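# Sort pins by size against master using bench comparator

## Task

Measure every pin against the black-banded master pin on the bench comparator and sort them: pins whose size is below the master's by more than 0.005 mm go into the reject tray, and all other pins go into the job tray. The master itself must end up in neither tray and not resting on either tray's rim. A comparator reading counts as true only when the pin sits on the anvil with its side touching the backstop rod, the indicator tip rests on the pin, and nothing (gripper included) is holding the pin or the lifting lever. Anything that stays in place only because the robot is holding it does not count. At the end, open the grippers and move both arms away.

## Robot and tools

Robot: two 6-joint arms, left_arm and right_arm, each with a parallel two-finger gripper. Their URDF root links sit in the scene frame at left_arm (+0.188, +0.427, +0.113) m, quat_wxyz (+0.578, 0, 0, -0.816), and right_arm (-0.064, -0.490, +0.136) m, quat_wxyz (+0.784, 0, 0, +0.621). The arm names do not refer to image sides. Joint ranges in rad, base to hand: waist -3.054 to 3.054, shoulder 0.000 to 3.142, elbow 0.000 to 2.356, wrist pitch -1.571 to 1.571, wrist yaw -1.571 to 1.571, wrist roll -3.142 to 3.142.

Scene frame: origin at the table centre, table surface at z = +0.020 m, +z upward; the arms face each other across the table, left_arm on the +y side. Gripper frame: fingers extend along its +x, and they open and close along its y. The reported end_effector_position is the point midway between the pads, 3 to 4 cm short of the fingertips.

execute_actions(actions): actions is a list of actions, run one after another; an empty list only returns the current state and images. Each action is a table of at most 15 rows, one row per 1/30 s control step; if fewer than 15 rows are given, the last row repeats to fill 15. Every row is a single list of 14 numbers, each in [-1, 1], covering both arms even if one is idle: left_arm dx, dy, dz, rx, ry, rz, opening, then right_arm in the same seven slots. dx..rz are an offset (not a pose) from that gripper's measured pose at the beginning of the action, expressed in the gripper's own axes; every row refers back to that same start, rows do not add up. For a call's first action the start is the latest pose shown in a result. Scale: 1.0 equals 0.6 m of travel or 180 degrees; rx, ry, rz form one rotation vector. opening is absolute: +1 = fully open (0.088 m), empty fingers touch near -0.80, and values down to -1 close no further. Going from fully open to shut needs at least about 0.5 s.

Each step, the commanded pose is clipped to lie within 70 mm and 16 degrees of the measured pose; the arm then follows by damped inverse kinematics, favouring position over orientation. After an action it travels no further than its last clipped pose, so large offsets need follow-up commands.

move(target, speed, blocking): target is one 14-number row laid out exactly as above, an offset in each gripper's axes from the pose in the newest result that shows one; the opening is absolute and sent when the move begins. Each gripper travels in a straight line; both finish together, taking 0.5 to 10 s (cut off at 10 s, possibly short of target). Rotation takes the shorter way. speed is the path top speed in m/s, 0.002 to 0.5, default 0.25; turning is capped at twice that in rad/s. Paths ignore obstacles and the other arm; the gripper lags, may wander, and may exceed speed, especially with a nearly straight arm. Faster contact and targets set deeper beyond a contact both mean harder pressing. With blocking=false you get a result after 0.5 s while the motion continues; check with wait(0), and call wait or stop before sending new execute_actions or moves, which are refused meanwhile. The extra "move:" line gives the outcome (done, off_target, moving, held, fault) plus any limits: paced means the sent pose was clipped; held means a check blocked steps, after which the arm may speed up sharply. Each gripper's distance from its target is listed; if only one arm is named, the other finished fine.

wait(seconds): 0 to 10 s, arms keep their last command. stop(): brakes a running move (needs room, more when fast); fingers keep moving. zoom_image(camera, region): region [x0, y0, x1, y1] in pixels of that camera's last full image, at most 504 by 504. show_instructions(): shows the reference image(s), here an instrument sheet page. read_manual(section): licence texts, default "licences". finished_scene(scene): ends the current scene irreversibly and reports success; answering without any tool call ends everything.

Cameras (all 504x504): cam_head_left, cam_head_right, cam_high, cam_low, cam_left_wrist, cam_right_wrist. Calibration (K, distortion, T_world_to_cam) is provided and may be a few mm or degrees off.

Results: a state line per arm gives gripper position (m), quat_wxyz and velocities in the scene frame; reported hand positions get less accurate at long reach. "Hand target" lines show where the controller is currently driving. A "pose unreachable" line means a clearance check altered or blocked that arm's command. grip_measured is the finger opening on the command scale; each gripper may read up to about 1 mm off, and when squeezing a hard part it reads up to about 3 mm (0.061) narrower than the pads really are. To hold something, command about 0.07 below grip_measured (less for a lighter grip); parts under about 3 mm thick get proportionally weaker grip. Pad force tops out around 34 to 49 N.

Friction may leave the gripper short of target or slightly tilted, and tiny moves may not happen; check pose after each move and correct tilt. For an arm meant to stay still, send the offset back to its desired pose in a reply's first call, then zeros; always send the intended opening.

Avoid: pushing things off the table, letting the arms collide or press each other, dropping or slamming parts, and hard shoves. Random tugs on held parts or nudges to loose ones can occur. Contact torque reaching a joint's limit (waist 17.2, shoulder 21.3, elbow 21.3, wrist pitch 5.61, wrist yaw 5.59, wrist roll 5.24 N m, held load included) halts that arm for 10 s and drops the rest of the call. Holding loads warms motors: MOTOR HOT appears from 50 °C; at 95 °C an OVER-TEMPERATURE FAULT holds the arm, and without cooling within 30 to 60 s the arm and gripper lose power and go limp.

Each tool is called as a command line: name --argument value for each argument, lists and objects as JSON in quotes; but a table of rows of numbers goes row by row, as --pt "numbers of a row", without its own name.

Reference images:

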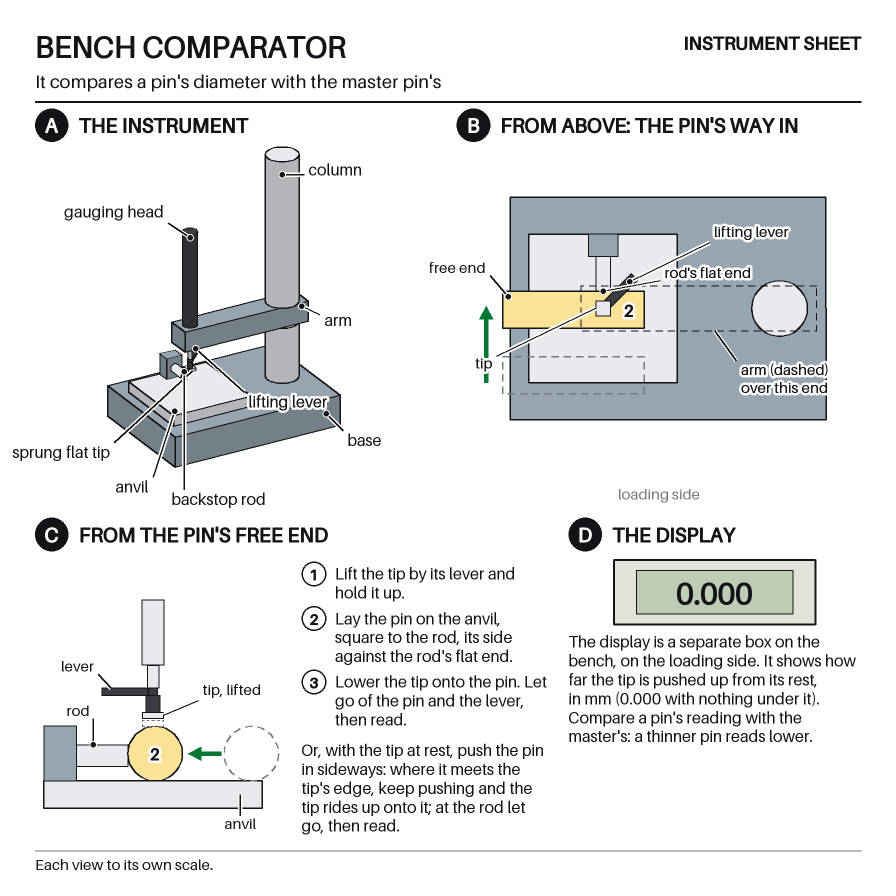

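## Session

execute_actions --actions '[]'

Scene clock: 0.00 s.
left_arm: end_effector_position=(-0.2439, +0.5141, +0.3955) grip_measured=+1.000 end_effector_quat_wxyz=(+0.198, +0.264, +0.684, -0.651) end_effector_velocity=(-0.001, +0.000, -0.001) end_effector_angular_velocity=(+0.002, +0.003, +0.008) | right_arm: end_effector_position=(+0.2901, -0.4318, +0.2252) grip_measured=+0.994 end_effector_quat_wxyz=(+0.505, +0.397, +0.587, -0.493) end_effector_velocity=(-0.001, -0.002, +0.003) end_effector_angular_velocity=(-0.005, -0.003, +0.006)
Joint positions: left_arm=[-1.457  1.578  1.535 -0.62  -0.075 -1.723  0.088] | right_arm=[-1.177  2.075  1.712 -1.386  0.002  1.531  0.088]
Joint velocities: left_arm=[-0.002  0.002 -0.002  0.007 -0.007 -0.007  0.   ] | right_arm=[-0.002 -0.007  0.002 -0.007  0.007 -0.007 -0.   ]
Motor temperatures (°C, as the motors report them): left_arm=[25 25 27 24 24 24] | right_arm=[26 26 24 23 24 27]
Heat: left arm: hottest elbow 27 °C (+0.0 °C/min); right arm: hottest wrist roll 27 °C (+0.0 °C/min).
Hand target (left_arm): -0.244, +0.514, +0.395; +0.198, +0.264, +0.684, -0.651
Hand target (right_arm): +0.290, -0.432, +0.225; +0.505, +0.397, +0.587, -0.493

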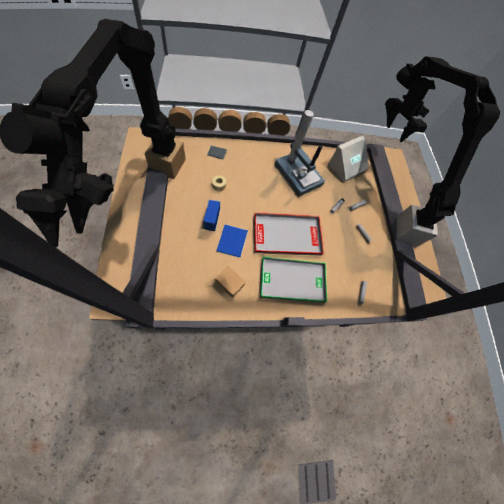

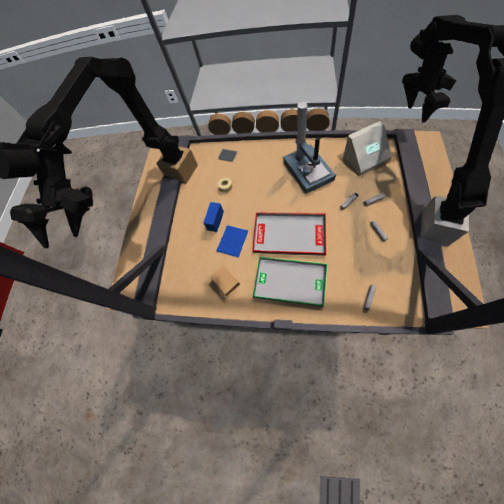

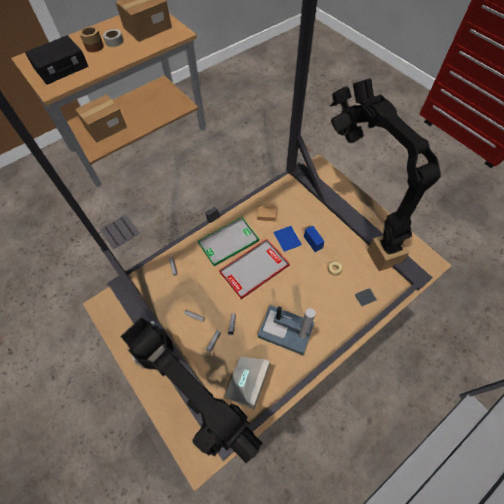

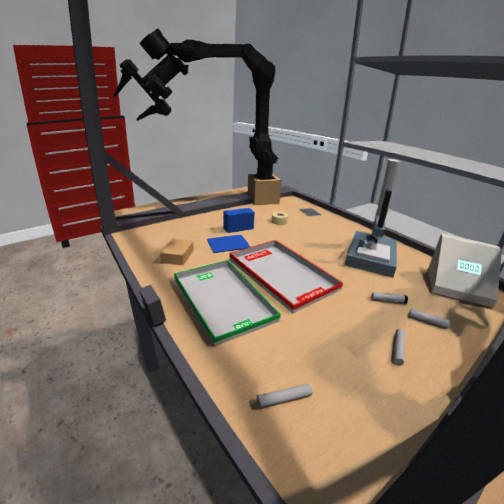

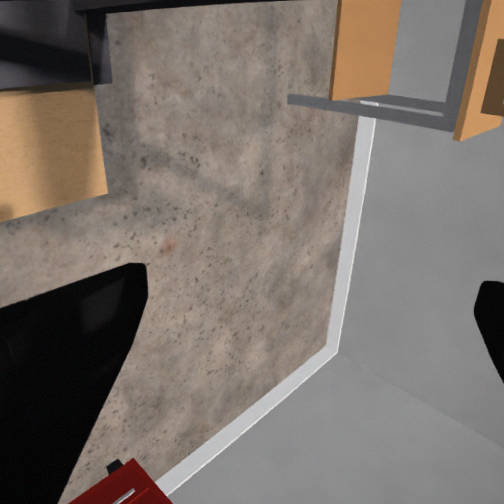

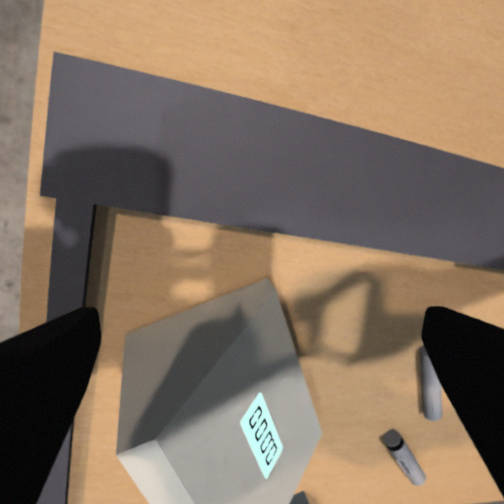

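zoom_image --camera "cam_head_right" --region '[270, 90, 410, 230]'

zoom_image --camera "cam_low" --region '[320, 150, 504, 420]'

zoom_image --camera "cam_high" --region '[150, 240, 340, 420]'

Region (270, 90, 410, 230) of cam_head_right's 504x504 image, scaled by 3.600, with more detail than that image has.

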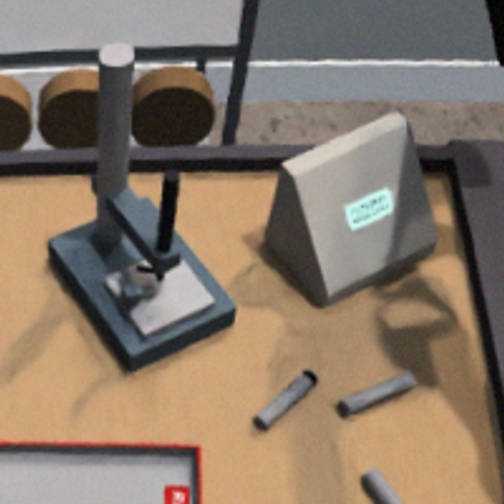

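Region (320, 150, 504, 420) of cam_low's 504x504 image, scaled by 1.867, with more detail than that image has; it fills the left 343 columns of this view, and the rest is white.

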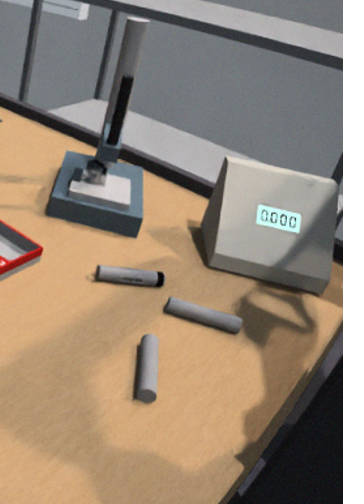

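Region (150, 240, 340, 420) of cam_high's 504x504 image, scaled by 2.653, with more detail than that image has; it fills the top 477 rows of this view, and the rest is white.

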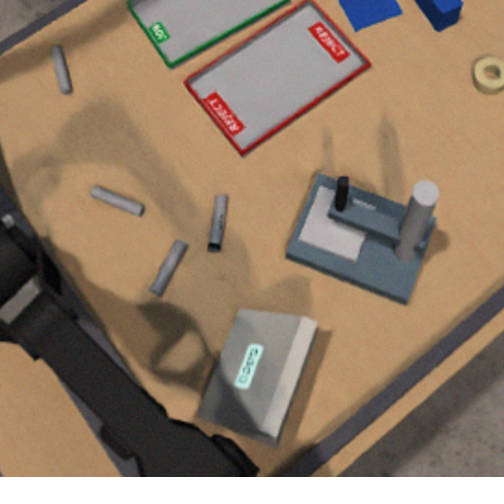

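zoom_image --camera "cam_high" --region '[250, 295, 325, 365]'

zoom_image --camera "cam_low" --region '[335, 150, 415, 285]'

zoom_image --camera "cam_head_right" --region '[278, 130, 342, 198]'

zoom_image --camera "cam_head_left" --region '[268, 130, 332, 198]'

Region (250, 295, 325, 365) of cam_high's 504x504 image, scaled by 6.720, with more detail than that image has; it fills the top 470 rows of this view, and the rest is white.

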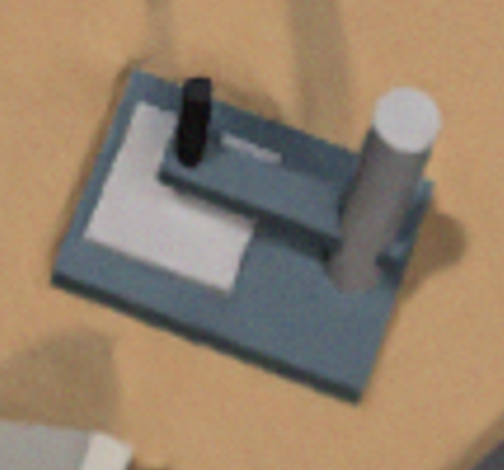

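Region (335, 150, 415, 285) of cam_low's 504x504 image, scaled by 3.733, with more detail than that image has; it fills the left 299 columns of this view, and the rest is white.

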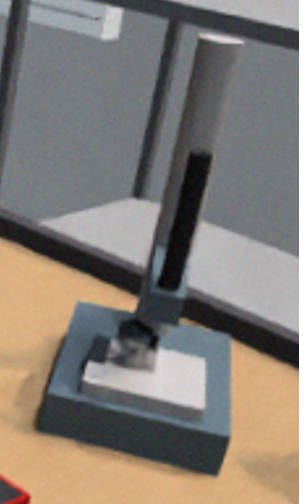

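Region (278, 130, 342, 198) of cam_head_right's 504x504 image, scaled by 7.412, with more detail than that image has; it fills the left 474 columns of this view, and the rest is white.

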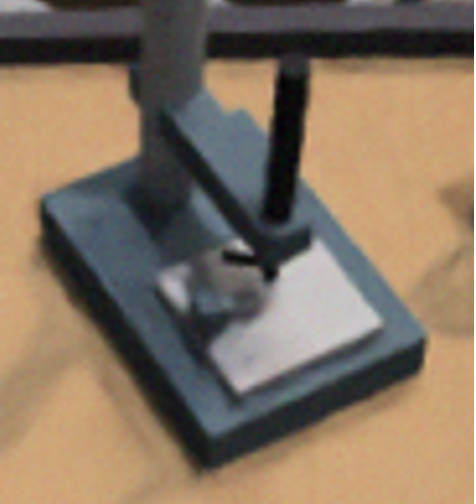

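Region (268, 130, 332, 198) of cam_head_left's 504x504 image, scaled by 7.412, with more detail than that image has; it fills the left 474 columns of this view, and the rest is white.

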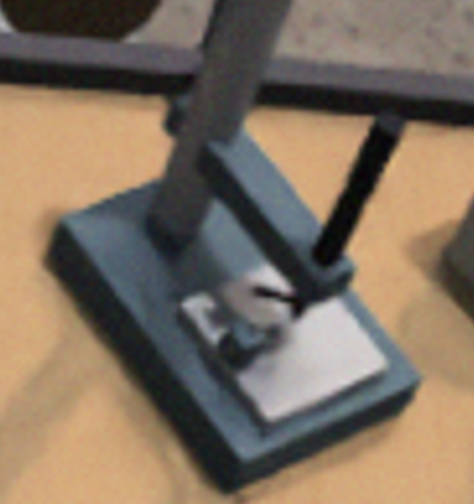

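move --target '[0,0,0,0,0,0,1, 0.0563,-0.4417,-0.4864,-0.501,-0.313,0.400,1]' --speed 0.3

Scene clock: 124.27 s.
left_arm: end_effector_position=(-0.2439, +0.5141, +0.3955) grip_measured=+1.000 end_effector_quat_wxyz=(+0.198, +0.264, +0.684, -0.651) end_effector_velocity=(+0.004, -0.001, -0.002) end_effector_angular_velocity=(+0.009, -0.018, +0.017) | right_arm: end_effector_position=(-0.0292, -0.1984, +0.2437) grip_measured=+0.994 end_effector_quat_wxyz=(+0.953, -0.036, +0.165, +0.253) end_effector_velocity=(-0.001, -0.000, -0.002) end_effector_angular_velocity=(-0.021, -0.006, +0.017)
Joint positions: left_arm=[-1.457  1.578  1.535 -0.62  -0.075 -1.723  0.088] | right_arm=[ 0.61   1.522  0.66  -0.326  1.204  1.179  0.088]
Joint velocities: left_arm=[-0.002 -0.007 -0.002 -0.022 -0.007 -0.022  0.   ] | right_arm=[ 0.002 -0.002 -0.012  0.022 -0.007 -0.037 -0.   ]
Motor temperatures (°C, as the motors report them): left_arm=[25 35 37 32 24 24] | right_arm=[26 42 29 23 24 27]
Heat: left arm: hottest elbow 37 °C (+2.0 °C/min); right arm: hottest shoulder 42 °C (+3.0 °C/min).
Hand target (left_arm): -0.244, +0.514, +0.395; +0.198, +0.264, +0.684, -0.651
Hand target (right_arm): -0.029, -0.200, +0.240; +0.952, -0.046, +0.162, +0.254
Off the commanded pose (left_arm): 0.000 m, 0 deg.
Off the commanded pose (right_arm): 0.004 m, 1 deg.
move: done
camera_calibration (this result's frames):
cam_right_wrist: T_world_to_cam=[[0.476135, -0.879267, 0.013587, -0.158869], [-0.547506, -0.308501, -0.777859, 0.142468], [0.688138, 0.362927, -0.628292, 0.324126], [0, 0, 0, 1]] pos_world=[-0.0693978, -0.213371, 0.316624]

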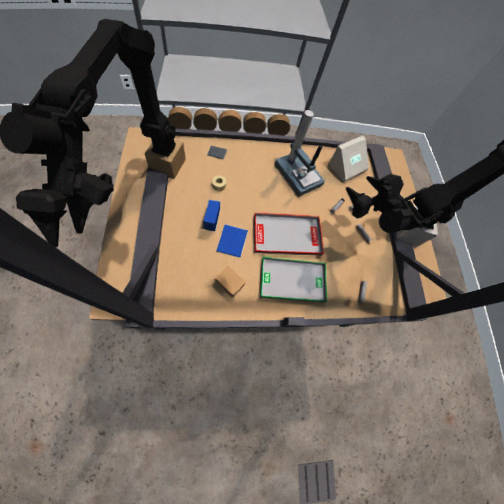

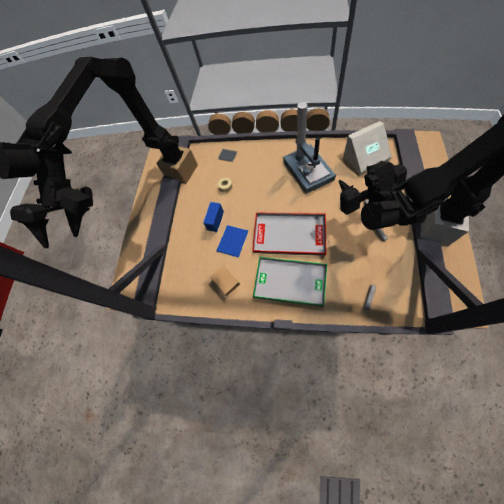

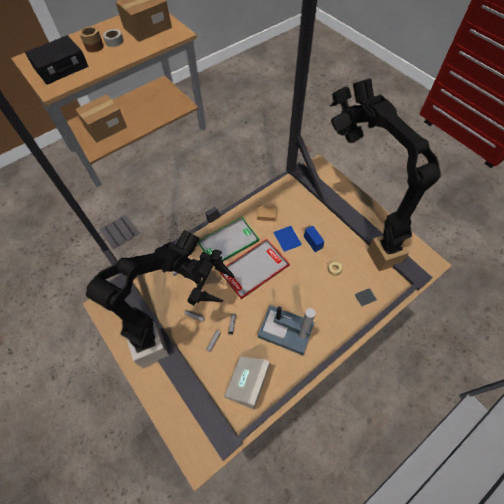

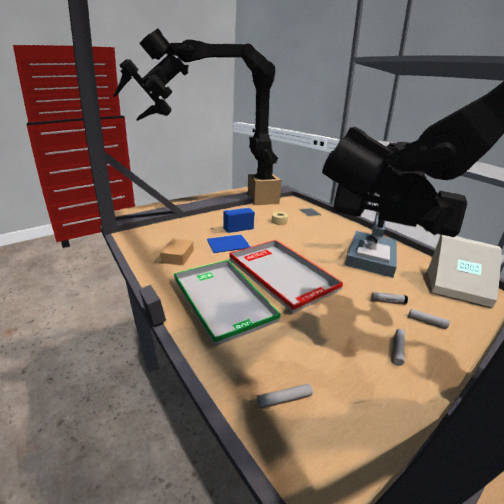

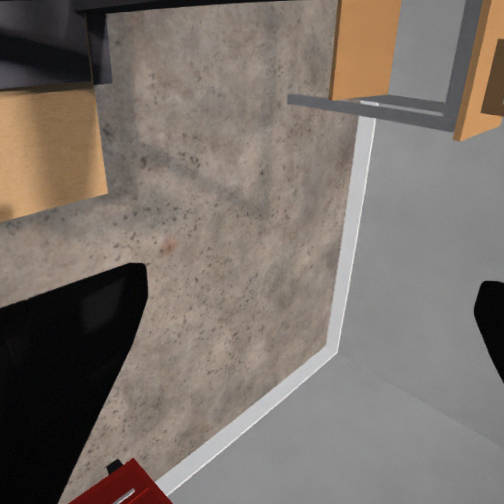

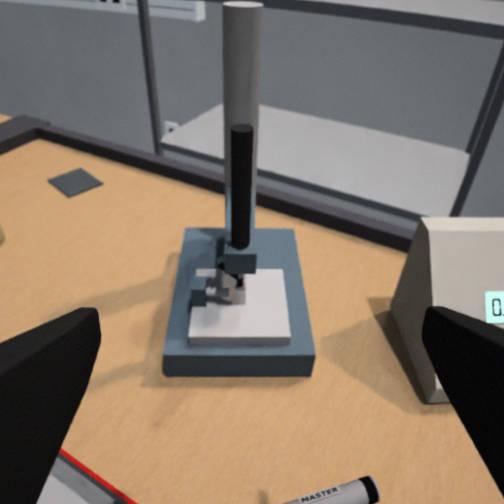

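zoom_image --camera "cam_right_wrist" --region '[160, 220, 320, 380]'

Region (160, 220, 320, 380) of cam_right_wrist's 504x504 image, scaled by 3.150, with more detail than that image has.

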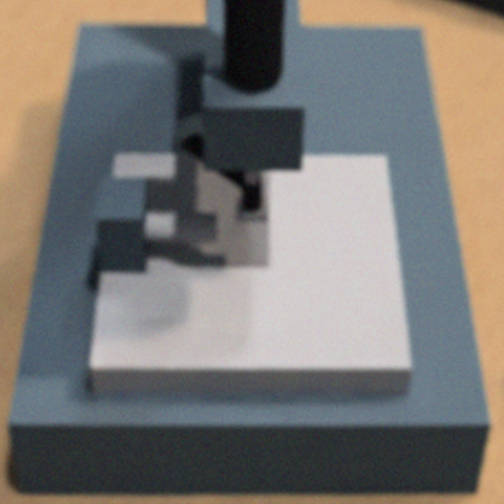

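move --target '[0,0,0,0,0,0,1, 0.188,0.033,-0.189,0,0,0,1]'

Scene clock: 143.67 s.
left_arm: end_effector_position=(-0.2439, +0.5141, +0.3955) grip_measured=+1.000 end_effector_quat_wxyz=(+0.198, +0.264, +0.684, -0.651) end_effector_velocity=(+0.001, -0.000, +0.001) end_effector_angular_velocity=(+0.003, +0.007, +0.008) | right_arm: end_effector_position=(+0.0180, -0.1458, +0.1026) grip_measured=+0.994 end_effector_quat_wxyz=(+0.953, -0.031, +0.167, +0.252) end_effector_velocity=(-0.000, +0.003, +0.000) end_effector_angular_velocity=(-0.006, -0.014, +0.020)
Joint positions: left_arm=[-1.457  1.578  1.535 -0.62  -0.075 -1.723  0.088] | right_arm=[0.378 2.233 0.601 0.864 1.07  0.729 0.088]
Joint velocities: left_arm=[-0.002 -0.007 -0.007  0.007 -0.007 -0.007  0.   ] | right_arm=[-0.002  0.012 -0.002  0.051 -0.007 -0.051 -0.   ]
Motor temperatures (°C, as the motors report them): left_arm=[25 36 37 33 24 24] | right_arm=[26 38 28 24 25 27]
Heat: left arm: hottest elbow 37 °C (+1.0 °C/min); right arm: hottest shoulder 38 °C (-3.0 °C/min).
Hand target (left_arm): -0.244, +0.514, +0.395; +0.198, +0.264, +0.684, -0.651
Hand target (right_arm): +0.019, -0.146, +0.099; +0.953, -0.036, +0.166, +0.252
Off the commanded pose (left_arm): 0.000 m, 0 deg.
Off the commanded pose (right_arm): 0.004 m, 1 deg.
move: done
camera_calibration (this result's frames):
cam_right_wrist: T_world_to_cam=[[0.473743, -0.880656, 0.00338859, -0.132343], [-0.552531, -0.300222, -0.777545, 0.0760716], [0.685768, 0.366485, -0.628818, 0.184534], [0, 0, 0, 1]] pos_world=[-0.0218192, -0.16134, 0.175636]

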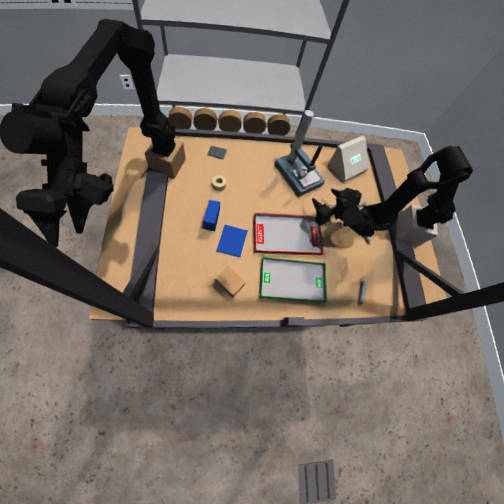

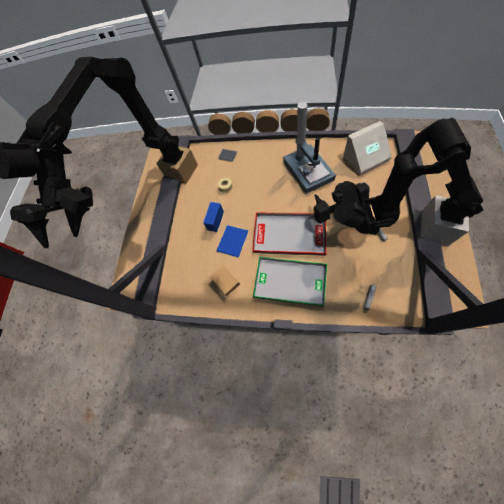

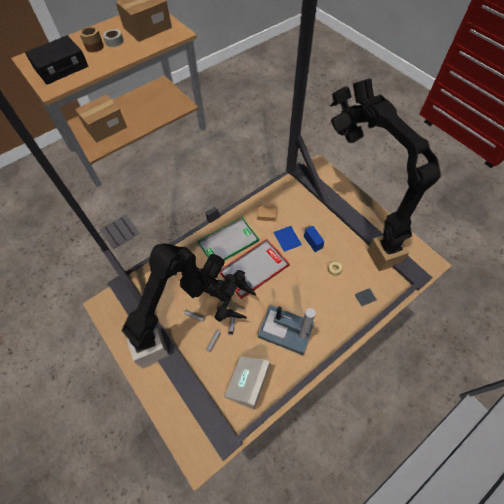

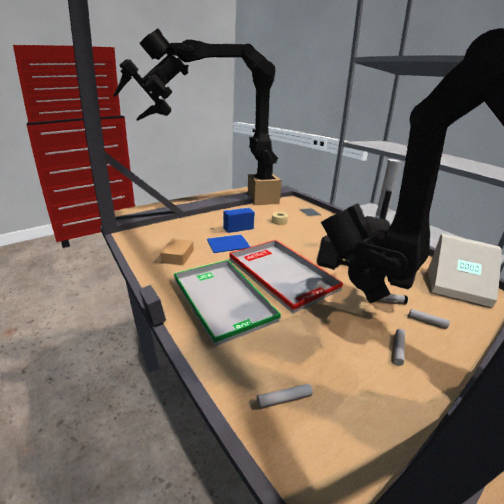

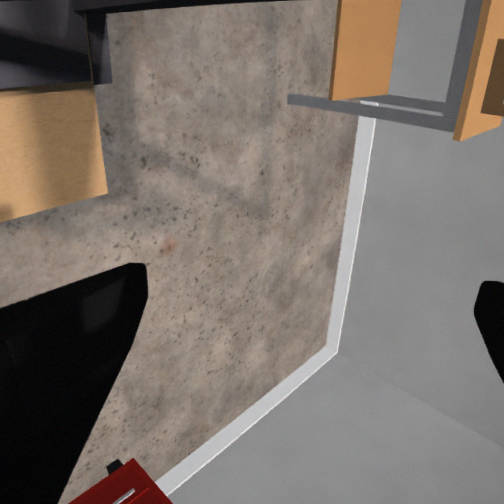

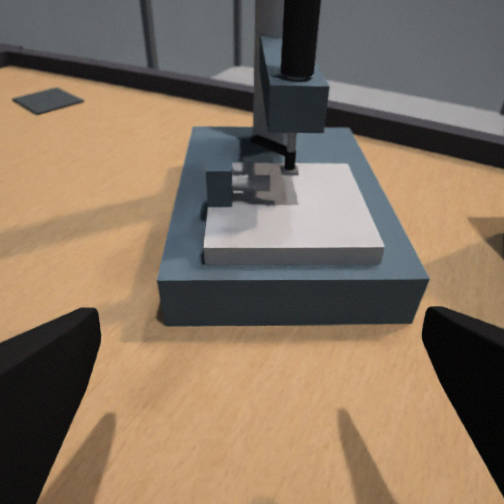

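zoom_image --camera "cam_right_wrist" --region '[190, 60, 400, 270]'

Region (190, 60, 400, 270) of cam_right_wrist's 504x504 image, scaled by 2.400, with more detail than that image has.

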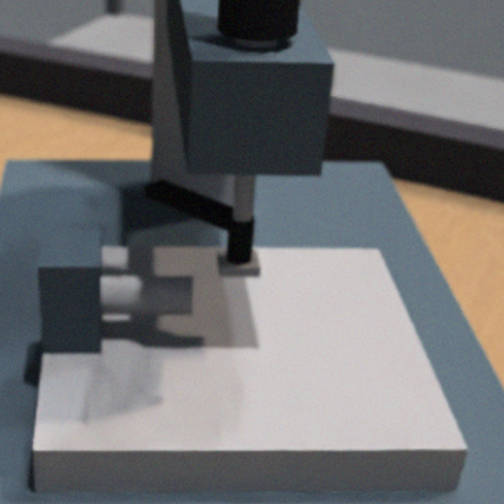

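move --target '[0,0,0,0,0,0,1, -0.0725,-0.0698,0.1485,-0.6046,0.3591,0.2471,1]' --speed 0.3

Scene clock: 268.07 s.
left_arm: end_effector_position=(-0.2439, +0.5141, +0.3955) grip_measured=+1.000 end_effector_quat_wxyz=(+0.198, +0.264, +0.684, -0.651) end_effector_velocity=(+0.001, -0.000, -0.003) end_effector_angular_velocity=(+0.007, -0.014, +0.001) | right_arm: end_effector_position=(+0.0304, -0.1923, +0.2011) grip_measured=+0.994 end_effector_quat_wxyz=(+0.202, -0.783, +0.310, +0.500) end_effector_velocity=(-0.001, -0.003, +0.001) end_effector_angular_velocity=(-0.023, +0.016, +0.016)
Joint positions: left_arm=[-1.457  1.578  1.535 -0.62  -0.075 -1.723  0.088] | right_arm=[ 0.089  1.966  1.402 -1.263  0.351 -0.908  0.088]
Joint velocities: left_arm=[ 0.002  0.002 -0.002 -0.007  0.007 -0.007  0.   ] | right_arm=[-0.002  0.002  0.007 -0.022 -0.007 -0.022 -0.   ]
Motor temperatures (°C, as the motors report them): left_arm=[25 38 39 34 24 24] | right_arm=[26 36 27 31 24 27]
Heat: left arm: hottest elbow 39 °C (+1.0 °C/min); right arm: hottest shoulder 36 °C (+0.0 °C/min).
Hand target (left_arm): -0.244, +0.514, +0.395; +0.198, +0.264, +0.684, -0.651
Hand target (right_arm): +0.030, -0.190, +0.200; -0.196, +0.785, -0.308, -0.500
Off the commanded pose (left_arm): 0.000 m, 0 deg.
Off the commanded pose (right_arm): 0.003 m, 1 deg.
move: done
camera_calibration (this result's frames):
cam_right_wrist: T_world_to_cam=[[0.665483, 0.74606, 0.0229393, 0.123588], [0.524048, -0.488892, 0.697393, -0.220007], [0.531512, -0.452082, -0.716321, 0.119881], [0, 0, 0, 1]] pos_world=[-0.0306697, -0.145567, 0.23647]

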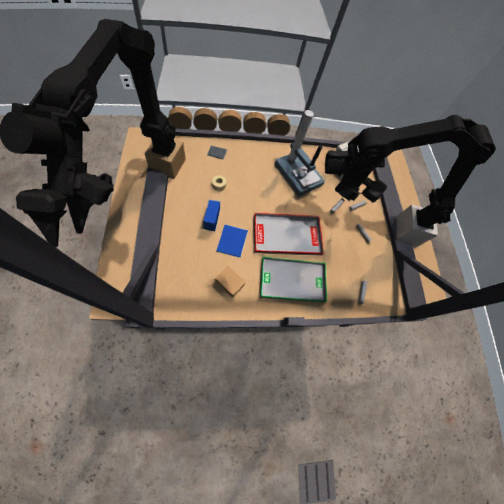

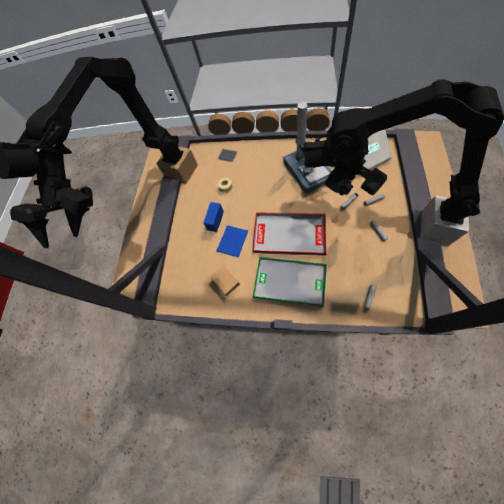

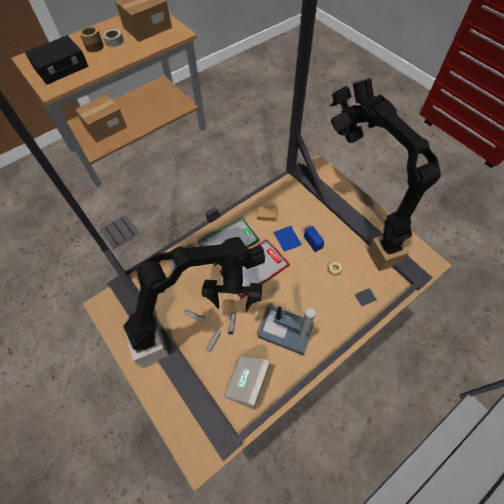

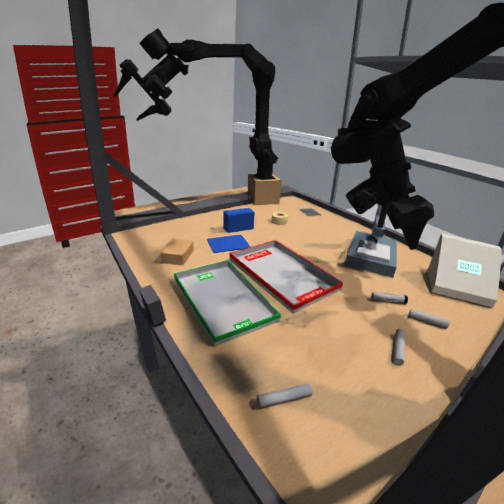

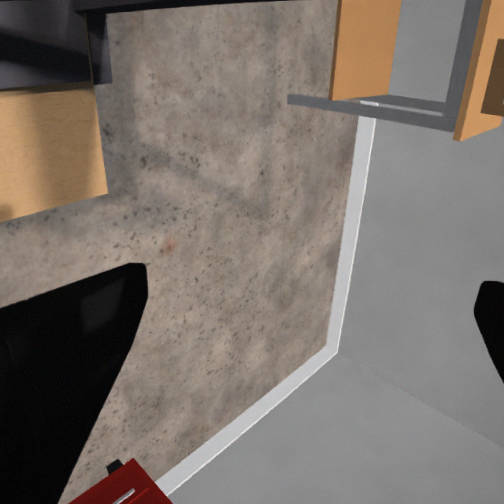

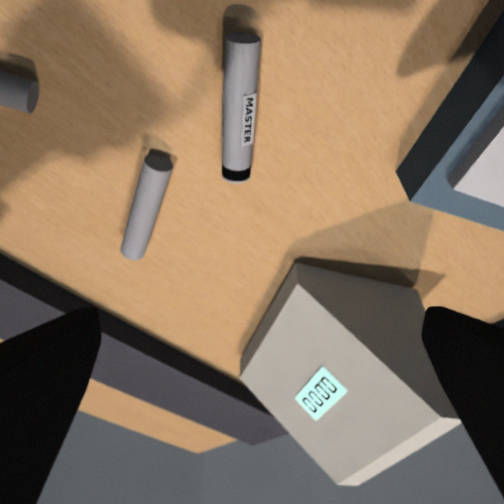

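move --target '[0,0,0,0,0,0,1, 0.1214,0.0088,0.1272,0.010,0,0.0047,0.4]'

Scene clock: 325.17 s.
left_arm: end_effector_position=(-0.2439, +0.5141, +0.3955) grip_measured=+1.000 end_effector_quat_wxyz=(+0.198, +0.264, +0.684, -0.651) end_effector_velocity=(+0.001, -0.000, +0.001) end_effector_angular_velocity=(+0.012, -0.004, +0.017) | right_arm: end_effector_position=(+0.0002, -0.1698, +0.1077) grip_measured=+0.402 end_effector_quat_wxyz=(+0.211, -0.778, +0.321, +0.497) end_effector_velocity=(-0.002, -0.001, -0.005) end_effector_angular_velocity=(-0.004, +0.019, -0.015)
Joint positions: left_arm=[-1.457  1.578  1.535 -0.62  -0.075 -1.723  0.088] | right_arm=[ 0.177  2.202  1.357 -1.017  0.32  -0.786  0.059]
Joint velocities: left_arm=[-0.002 -0.002  0.002 -0.007 -0.007 -0.022  0.   ] | right_arm=[-0.002  0.012 -0.002  0.007 -0.022  0.007 -0.   ]
Motor temperatures (°C, as the motors report them): left_arm=[25 39 40 35 24 24] | right_arm=[26 38 31 27 24 27]
Heat: left arm: hottest elbow 40 °C (+1.0 °C/min); right arm: hottest shoulder 38 °C (+2.0 °C/min).
Hand target (left_arm): -0.244, +0.514, +0.395; +0.198, +0.264, +0.684, -0.651
Hand target (right_arm): -0.001, -0.169, +0.103; -0.211, +0.777, -0.323, -0.497
Off the commanded pose (left_arm): 0.000 m, 0 deg.
Off the commanded pose (right_arm): 0.005 m, 0 deg.
move: done
camera_calibration (this result's frames):
cam_right_wrist: T_world_to_cam=[[0.688045, 0.72516, 0.0271451, 0.125068], [0.50807, -0.5081, 0.695484, -0.131109], [0.51813, -0.464733, -0.718028, 0.0772466], [0, 0, 0, 1]] pos_world=[-0.0594633, -0.121412, 0.143255]

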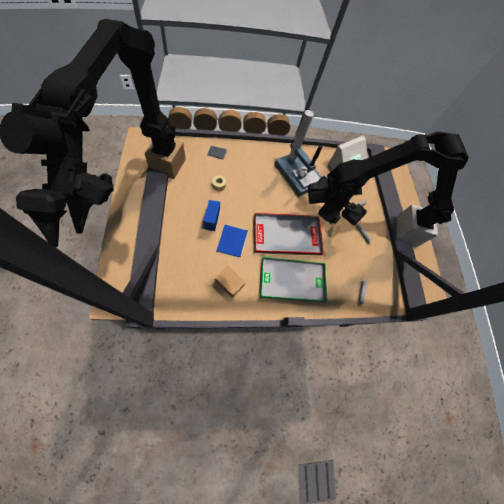

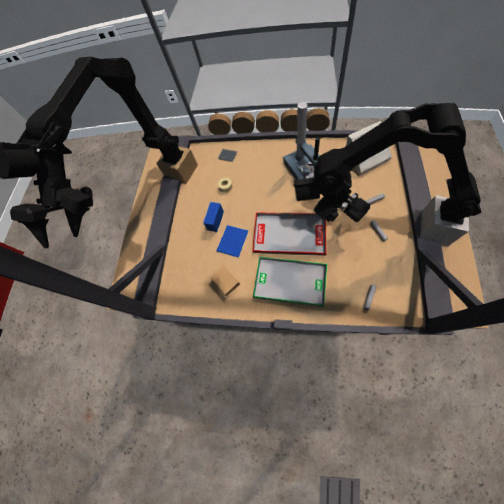

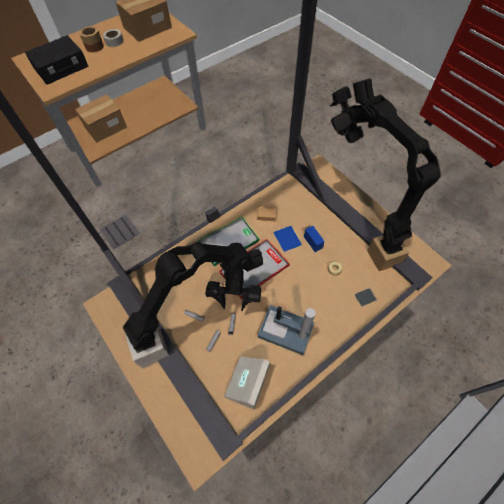

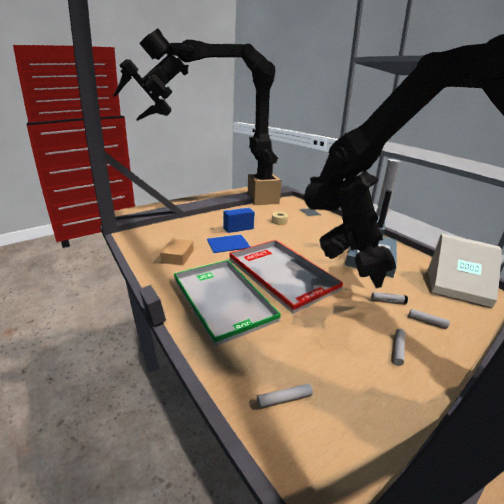

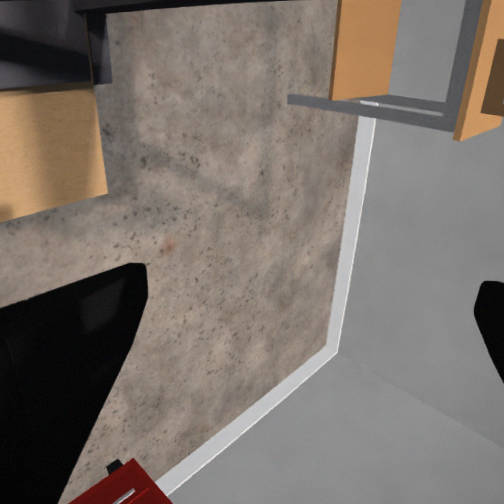

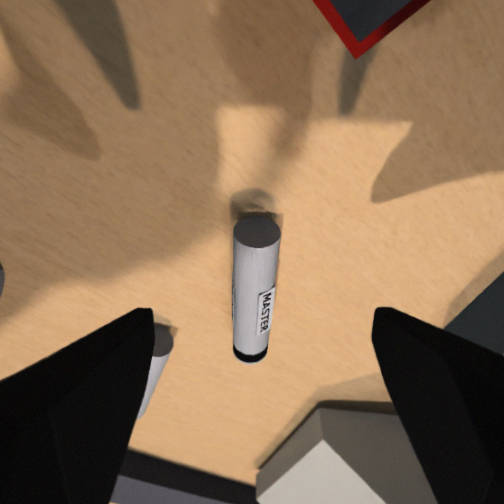

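move --target '[0,0,0,0,0,0,1, 0.075,0.002,0,0.008,0,0.004,0.4]' --speed 0.1

Scene clock: 375.23 s.
left_arm: end_effector_position=(-0.2439, +0.5141, +0.3955) grip_measured=+1.000 end_effector_quat_wxyz=(+0.198, +0.264, +0.684, -0.651) end_effector_velocity=(+0.002, -0.000, -0.001) end_effector_angular_velocity=(-0.012, -0.005, -0.001) | right_arm: end_effector_position=(+0.0116, -0.1789, +0.0723) grip_measured=+0.402 end_effector_quat_wxyz=(+0.227, -0.770, +0.328, +0.497) end_effector_velocity=(-0.001, -0.005, -0.002) end_effector_angular_velocity=(-0.019, +0.011, +0.002)
Joint positions: left_arm=[-1.457  1.578  1.535 -0.62  -0.075 -1.723  0.088] | right_arm=[ 0.14   2.25   1.271 -0.861  0.32  -0.793  0.059]
Joint velocities: left_arm=[-0.002 -0.002 -0.002 -0.007 -0.007  0.007  0.   ] | right_arm=[-0.002  0.002 -0.007 -0.007 -0.007 -0.007 -0.   ]
Motor temperatures (°C, as the motors report them): left_arm=[25 39 40 35 24 24] | right_arm=[26 40 30 25 24 27]
Heat: left arm: hottest elbow 40 °C (+0.0 °C/min); right arm: hottest shoulder 40 °C (+3.0 °C/min).
Hand target (left_arm): -0.244, +0.514, +0.395; +0.198, +0.264, +0.684, -0.651
Hand target (right_arm): +0.013, -0.184, +0.067; -0.218, +0.773, -0.332, -0.495
Off the commanded pose (left_arm): 0.000 m, 0 deg.
Off the commanded pose (right_arm): 0.007 m, 1 deg.
move: done
camera_calibration (this result's frames):
cam_right_wrist: T_world_to_cam=[[0.710785, 0.702192, 0.041367, 0.119317], [0.491575, -0.537934, 0.684821, -0.121304], [0.503129, -0.466426, -0.727536, 0.0422803], [0, 0, 0, 1]] pos_world=[-0.046451, -0.129316, 0.108896]

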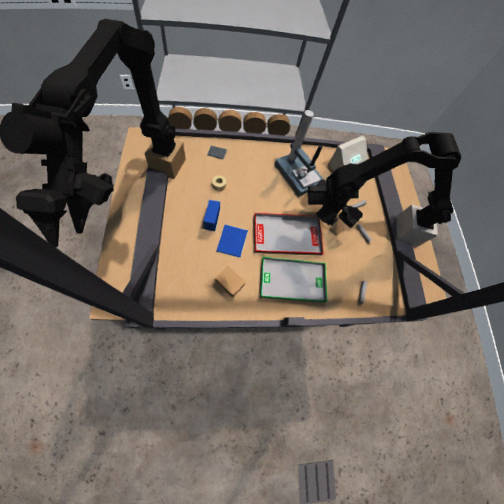

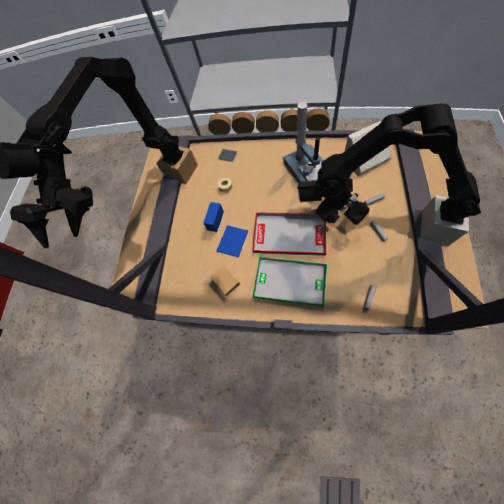

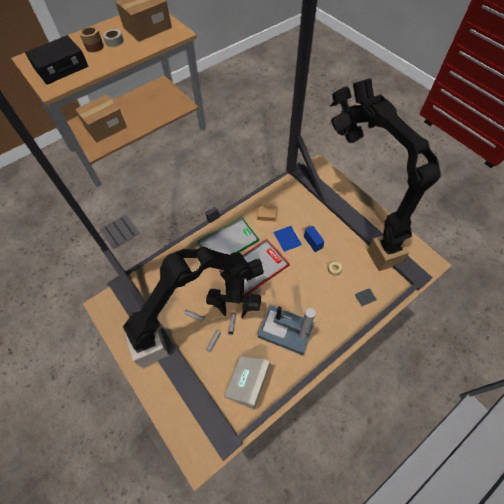

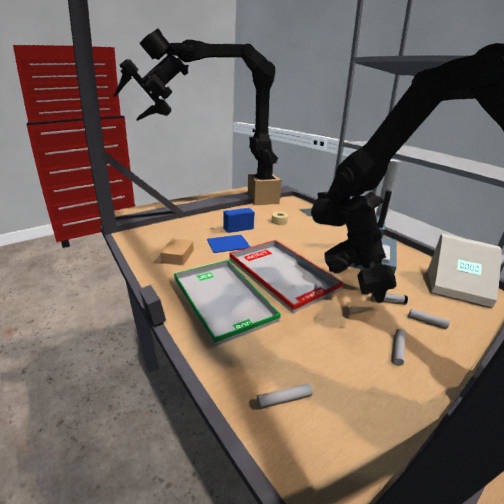

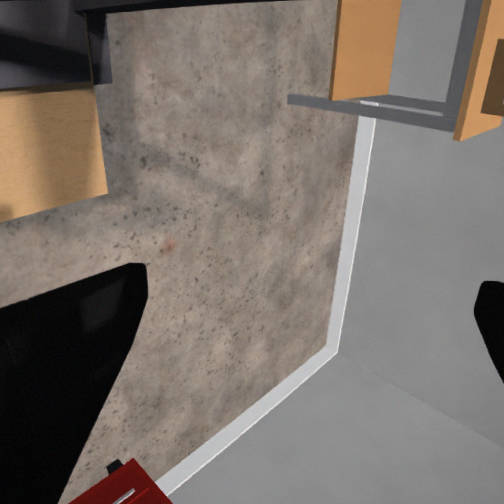

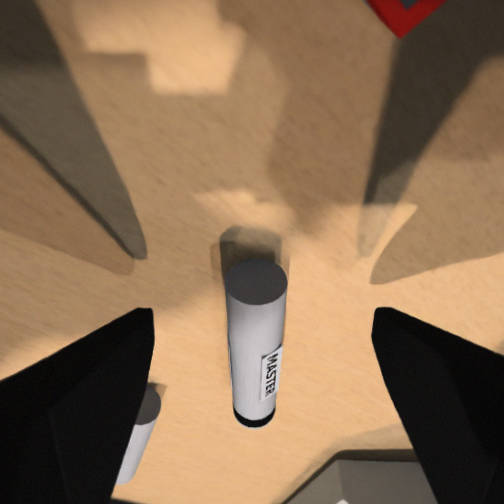

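move --target '[0,0,0,0,0,0,1, 0.029,0.0013,-0.001,0,0,0,0.4]' --speed 0.05

Scene clock: 400.57 s.
left_arm: end_effector_position=(-0.2439, +0.5141, +0.3955) grip_measured=+1.000 end_effector_quat_wxyz=(+0.198, +0.264, +0.684, -0.651) end_effector_velocity=(+0.000, -0.002, -0.003) end_effector_angular_velocity=(-0.001, -0.012, +0.013) | right_arm: end_effector_position=(+0.0153, -0.1796, +0.0620) grip_measured=+0.402 end_effector_quat_wxyz=(+0.236, -0.768, +0.324, +0.500) end_effector_velocity=(+0.001, -0.003, +0.000) end_effector_angular_velocity=(-0.013, +0.014, +0.011)
Joint positions: left_arm=[-1.457  1.578  1.535 -0.62  -0.075 -1.723  0.088] | right_arm=[ 0.128  2.261  1.243 -0.798  0.321 -0.801  0.059]
Joint velocities: left_arm=[ 0.002  0.002 -0.002 -0.007 -0.007 -0.007  0.   ] | right_arm=[-0.007 -0.002 -0.002 -0.007 -0.007 -0.022 -0.   ]
Motor temperatures (°C, as the motors report them): left_arm=[25 40 41 36 24 24] | right_arm=[26 40 29 25 24 27]
Heat: left arm: hottest elbow 41 °C (+1.0 °C/min); right arm: hottest shoulder 40 °C (+2.0 °C/min).
Hand target (left_arm): -0.244, +0.514, +0.395; +0.198, +0.264, +0.684, -0.651
Hand target (right_arm): +0.016, -0.185, +0.057; -0.227, +0.770, -0.328, -0.497
Off the commanded pose (left_arm): 0.000 m, 0 deg.
Off the commanded pose (right_arm): 0.007 m, 1 deg.
move: done
camera_calibration (this result's frames):
cam_right_wrist: T_world_to_cam=[[0.712908, 0.698983, 0.0564365, 0.116095], [0.489215, -0.553389, 0.674114, -0.118573], [0.502425, -0.452971, -0.736468, 0.0355261], [0, 0, 0, 1]] pos_world=[-0.0426071, -0.130673, 0.0995432]

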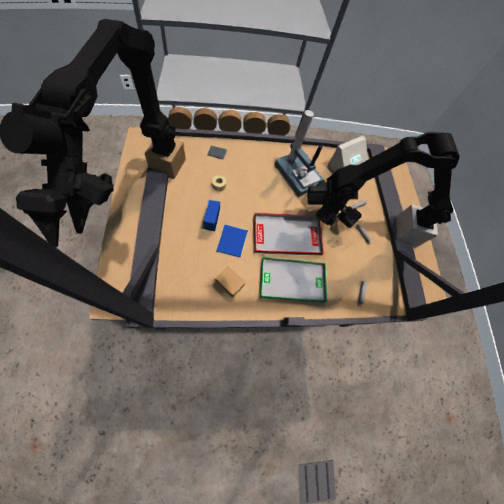

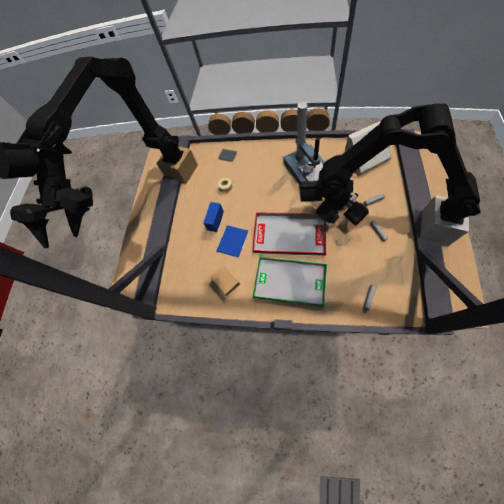

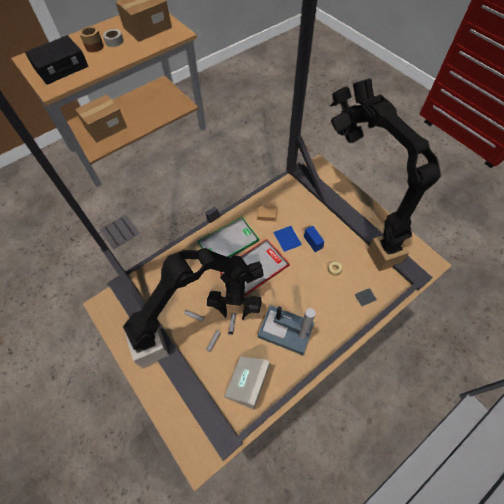

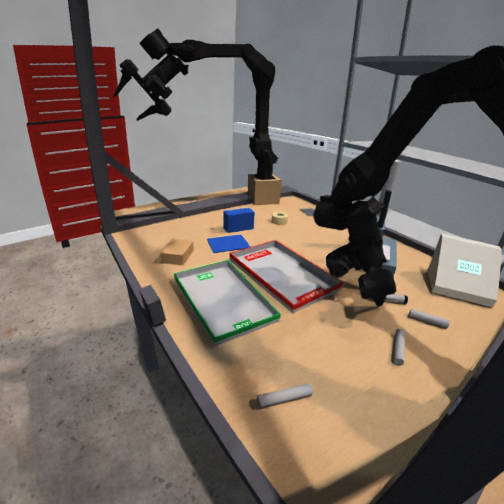

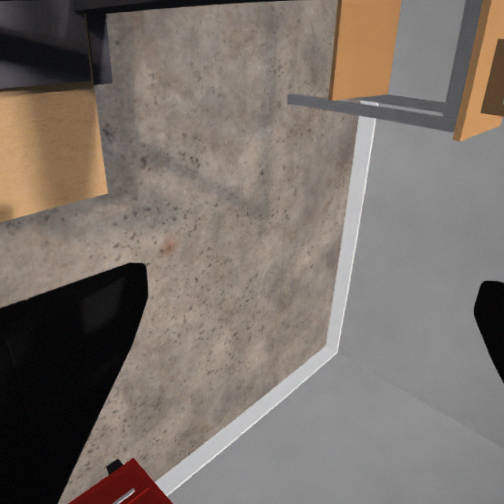

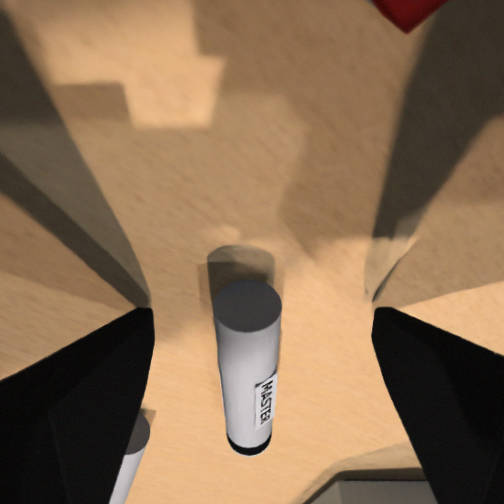

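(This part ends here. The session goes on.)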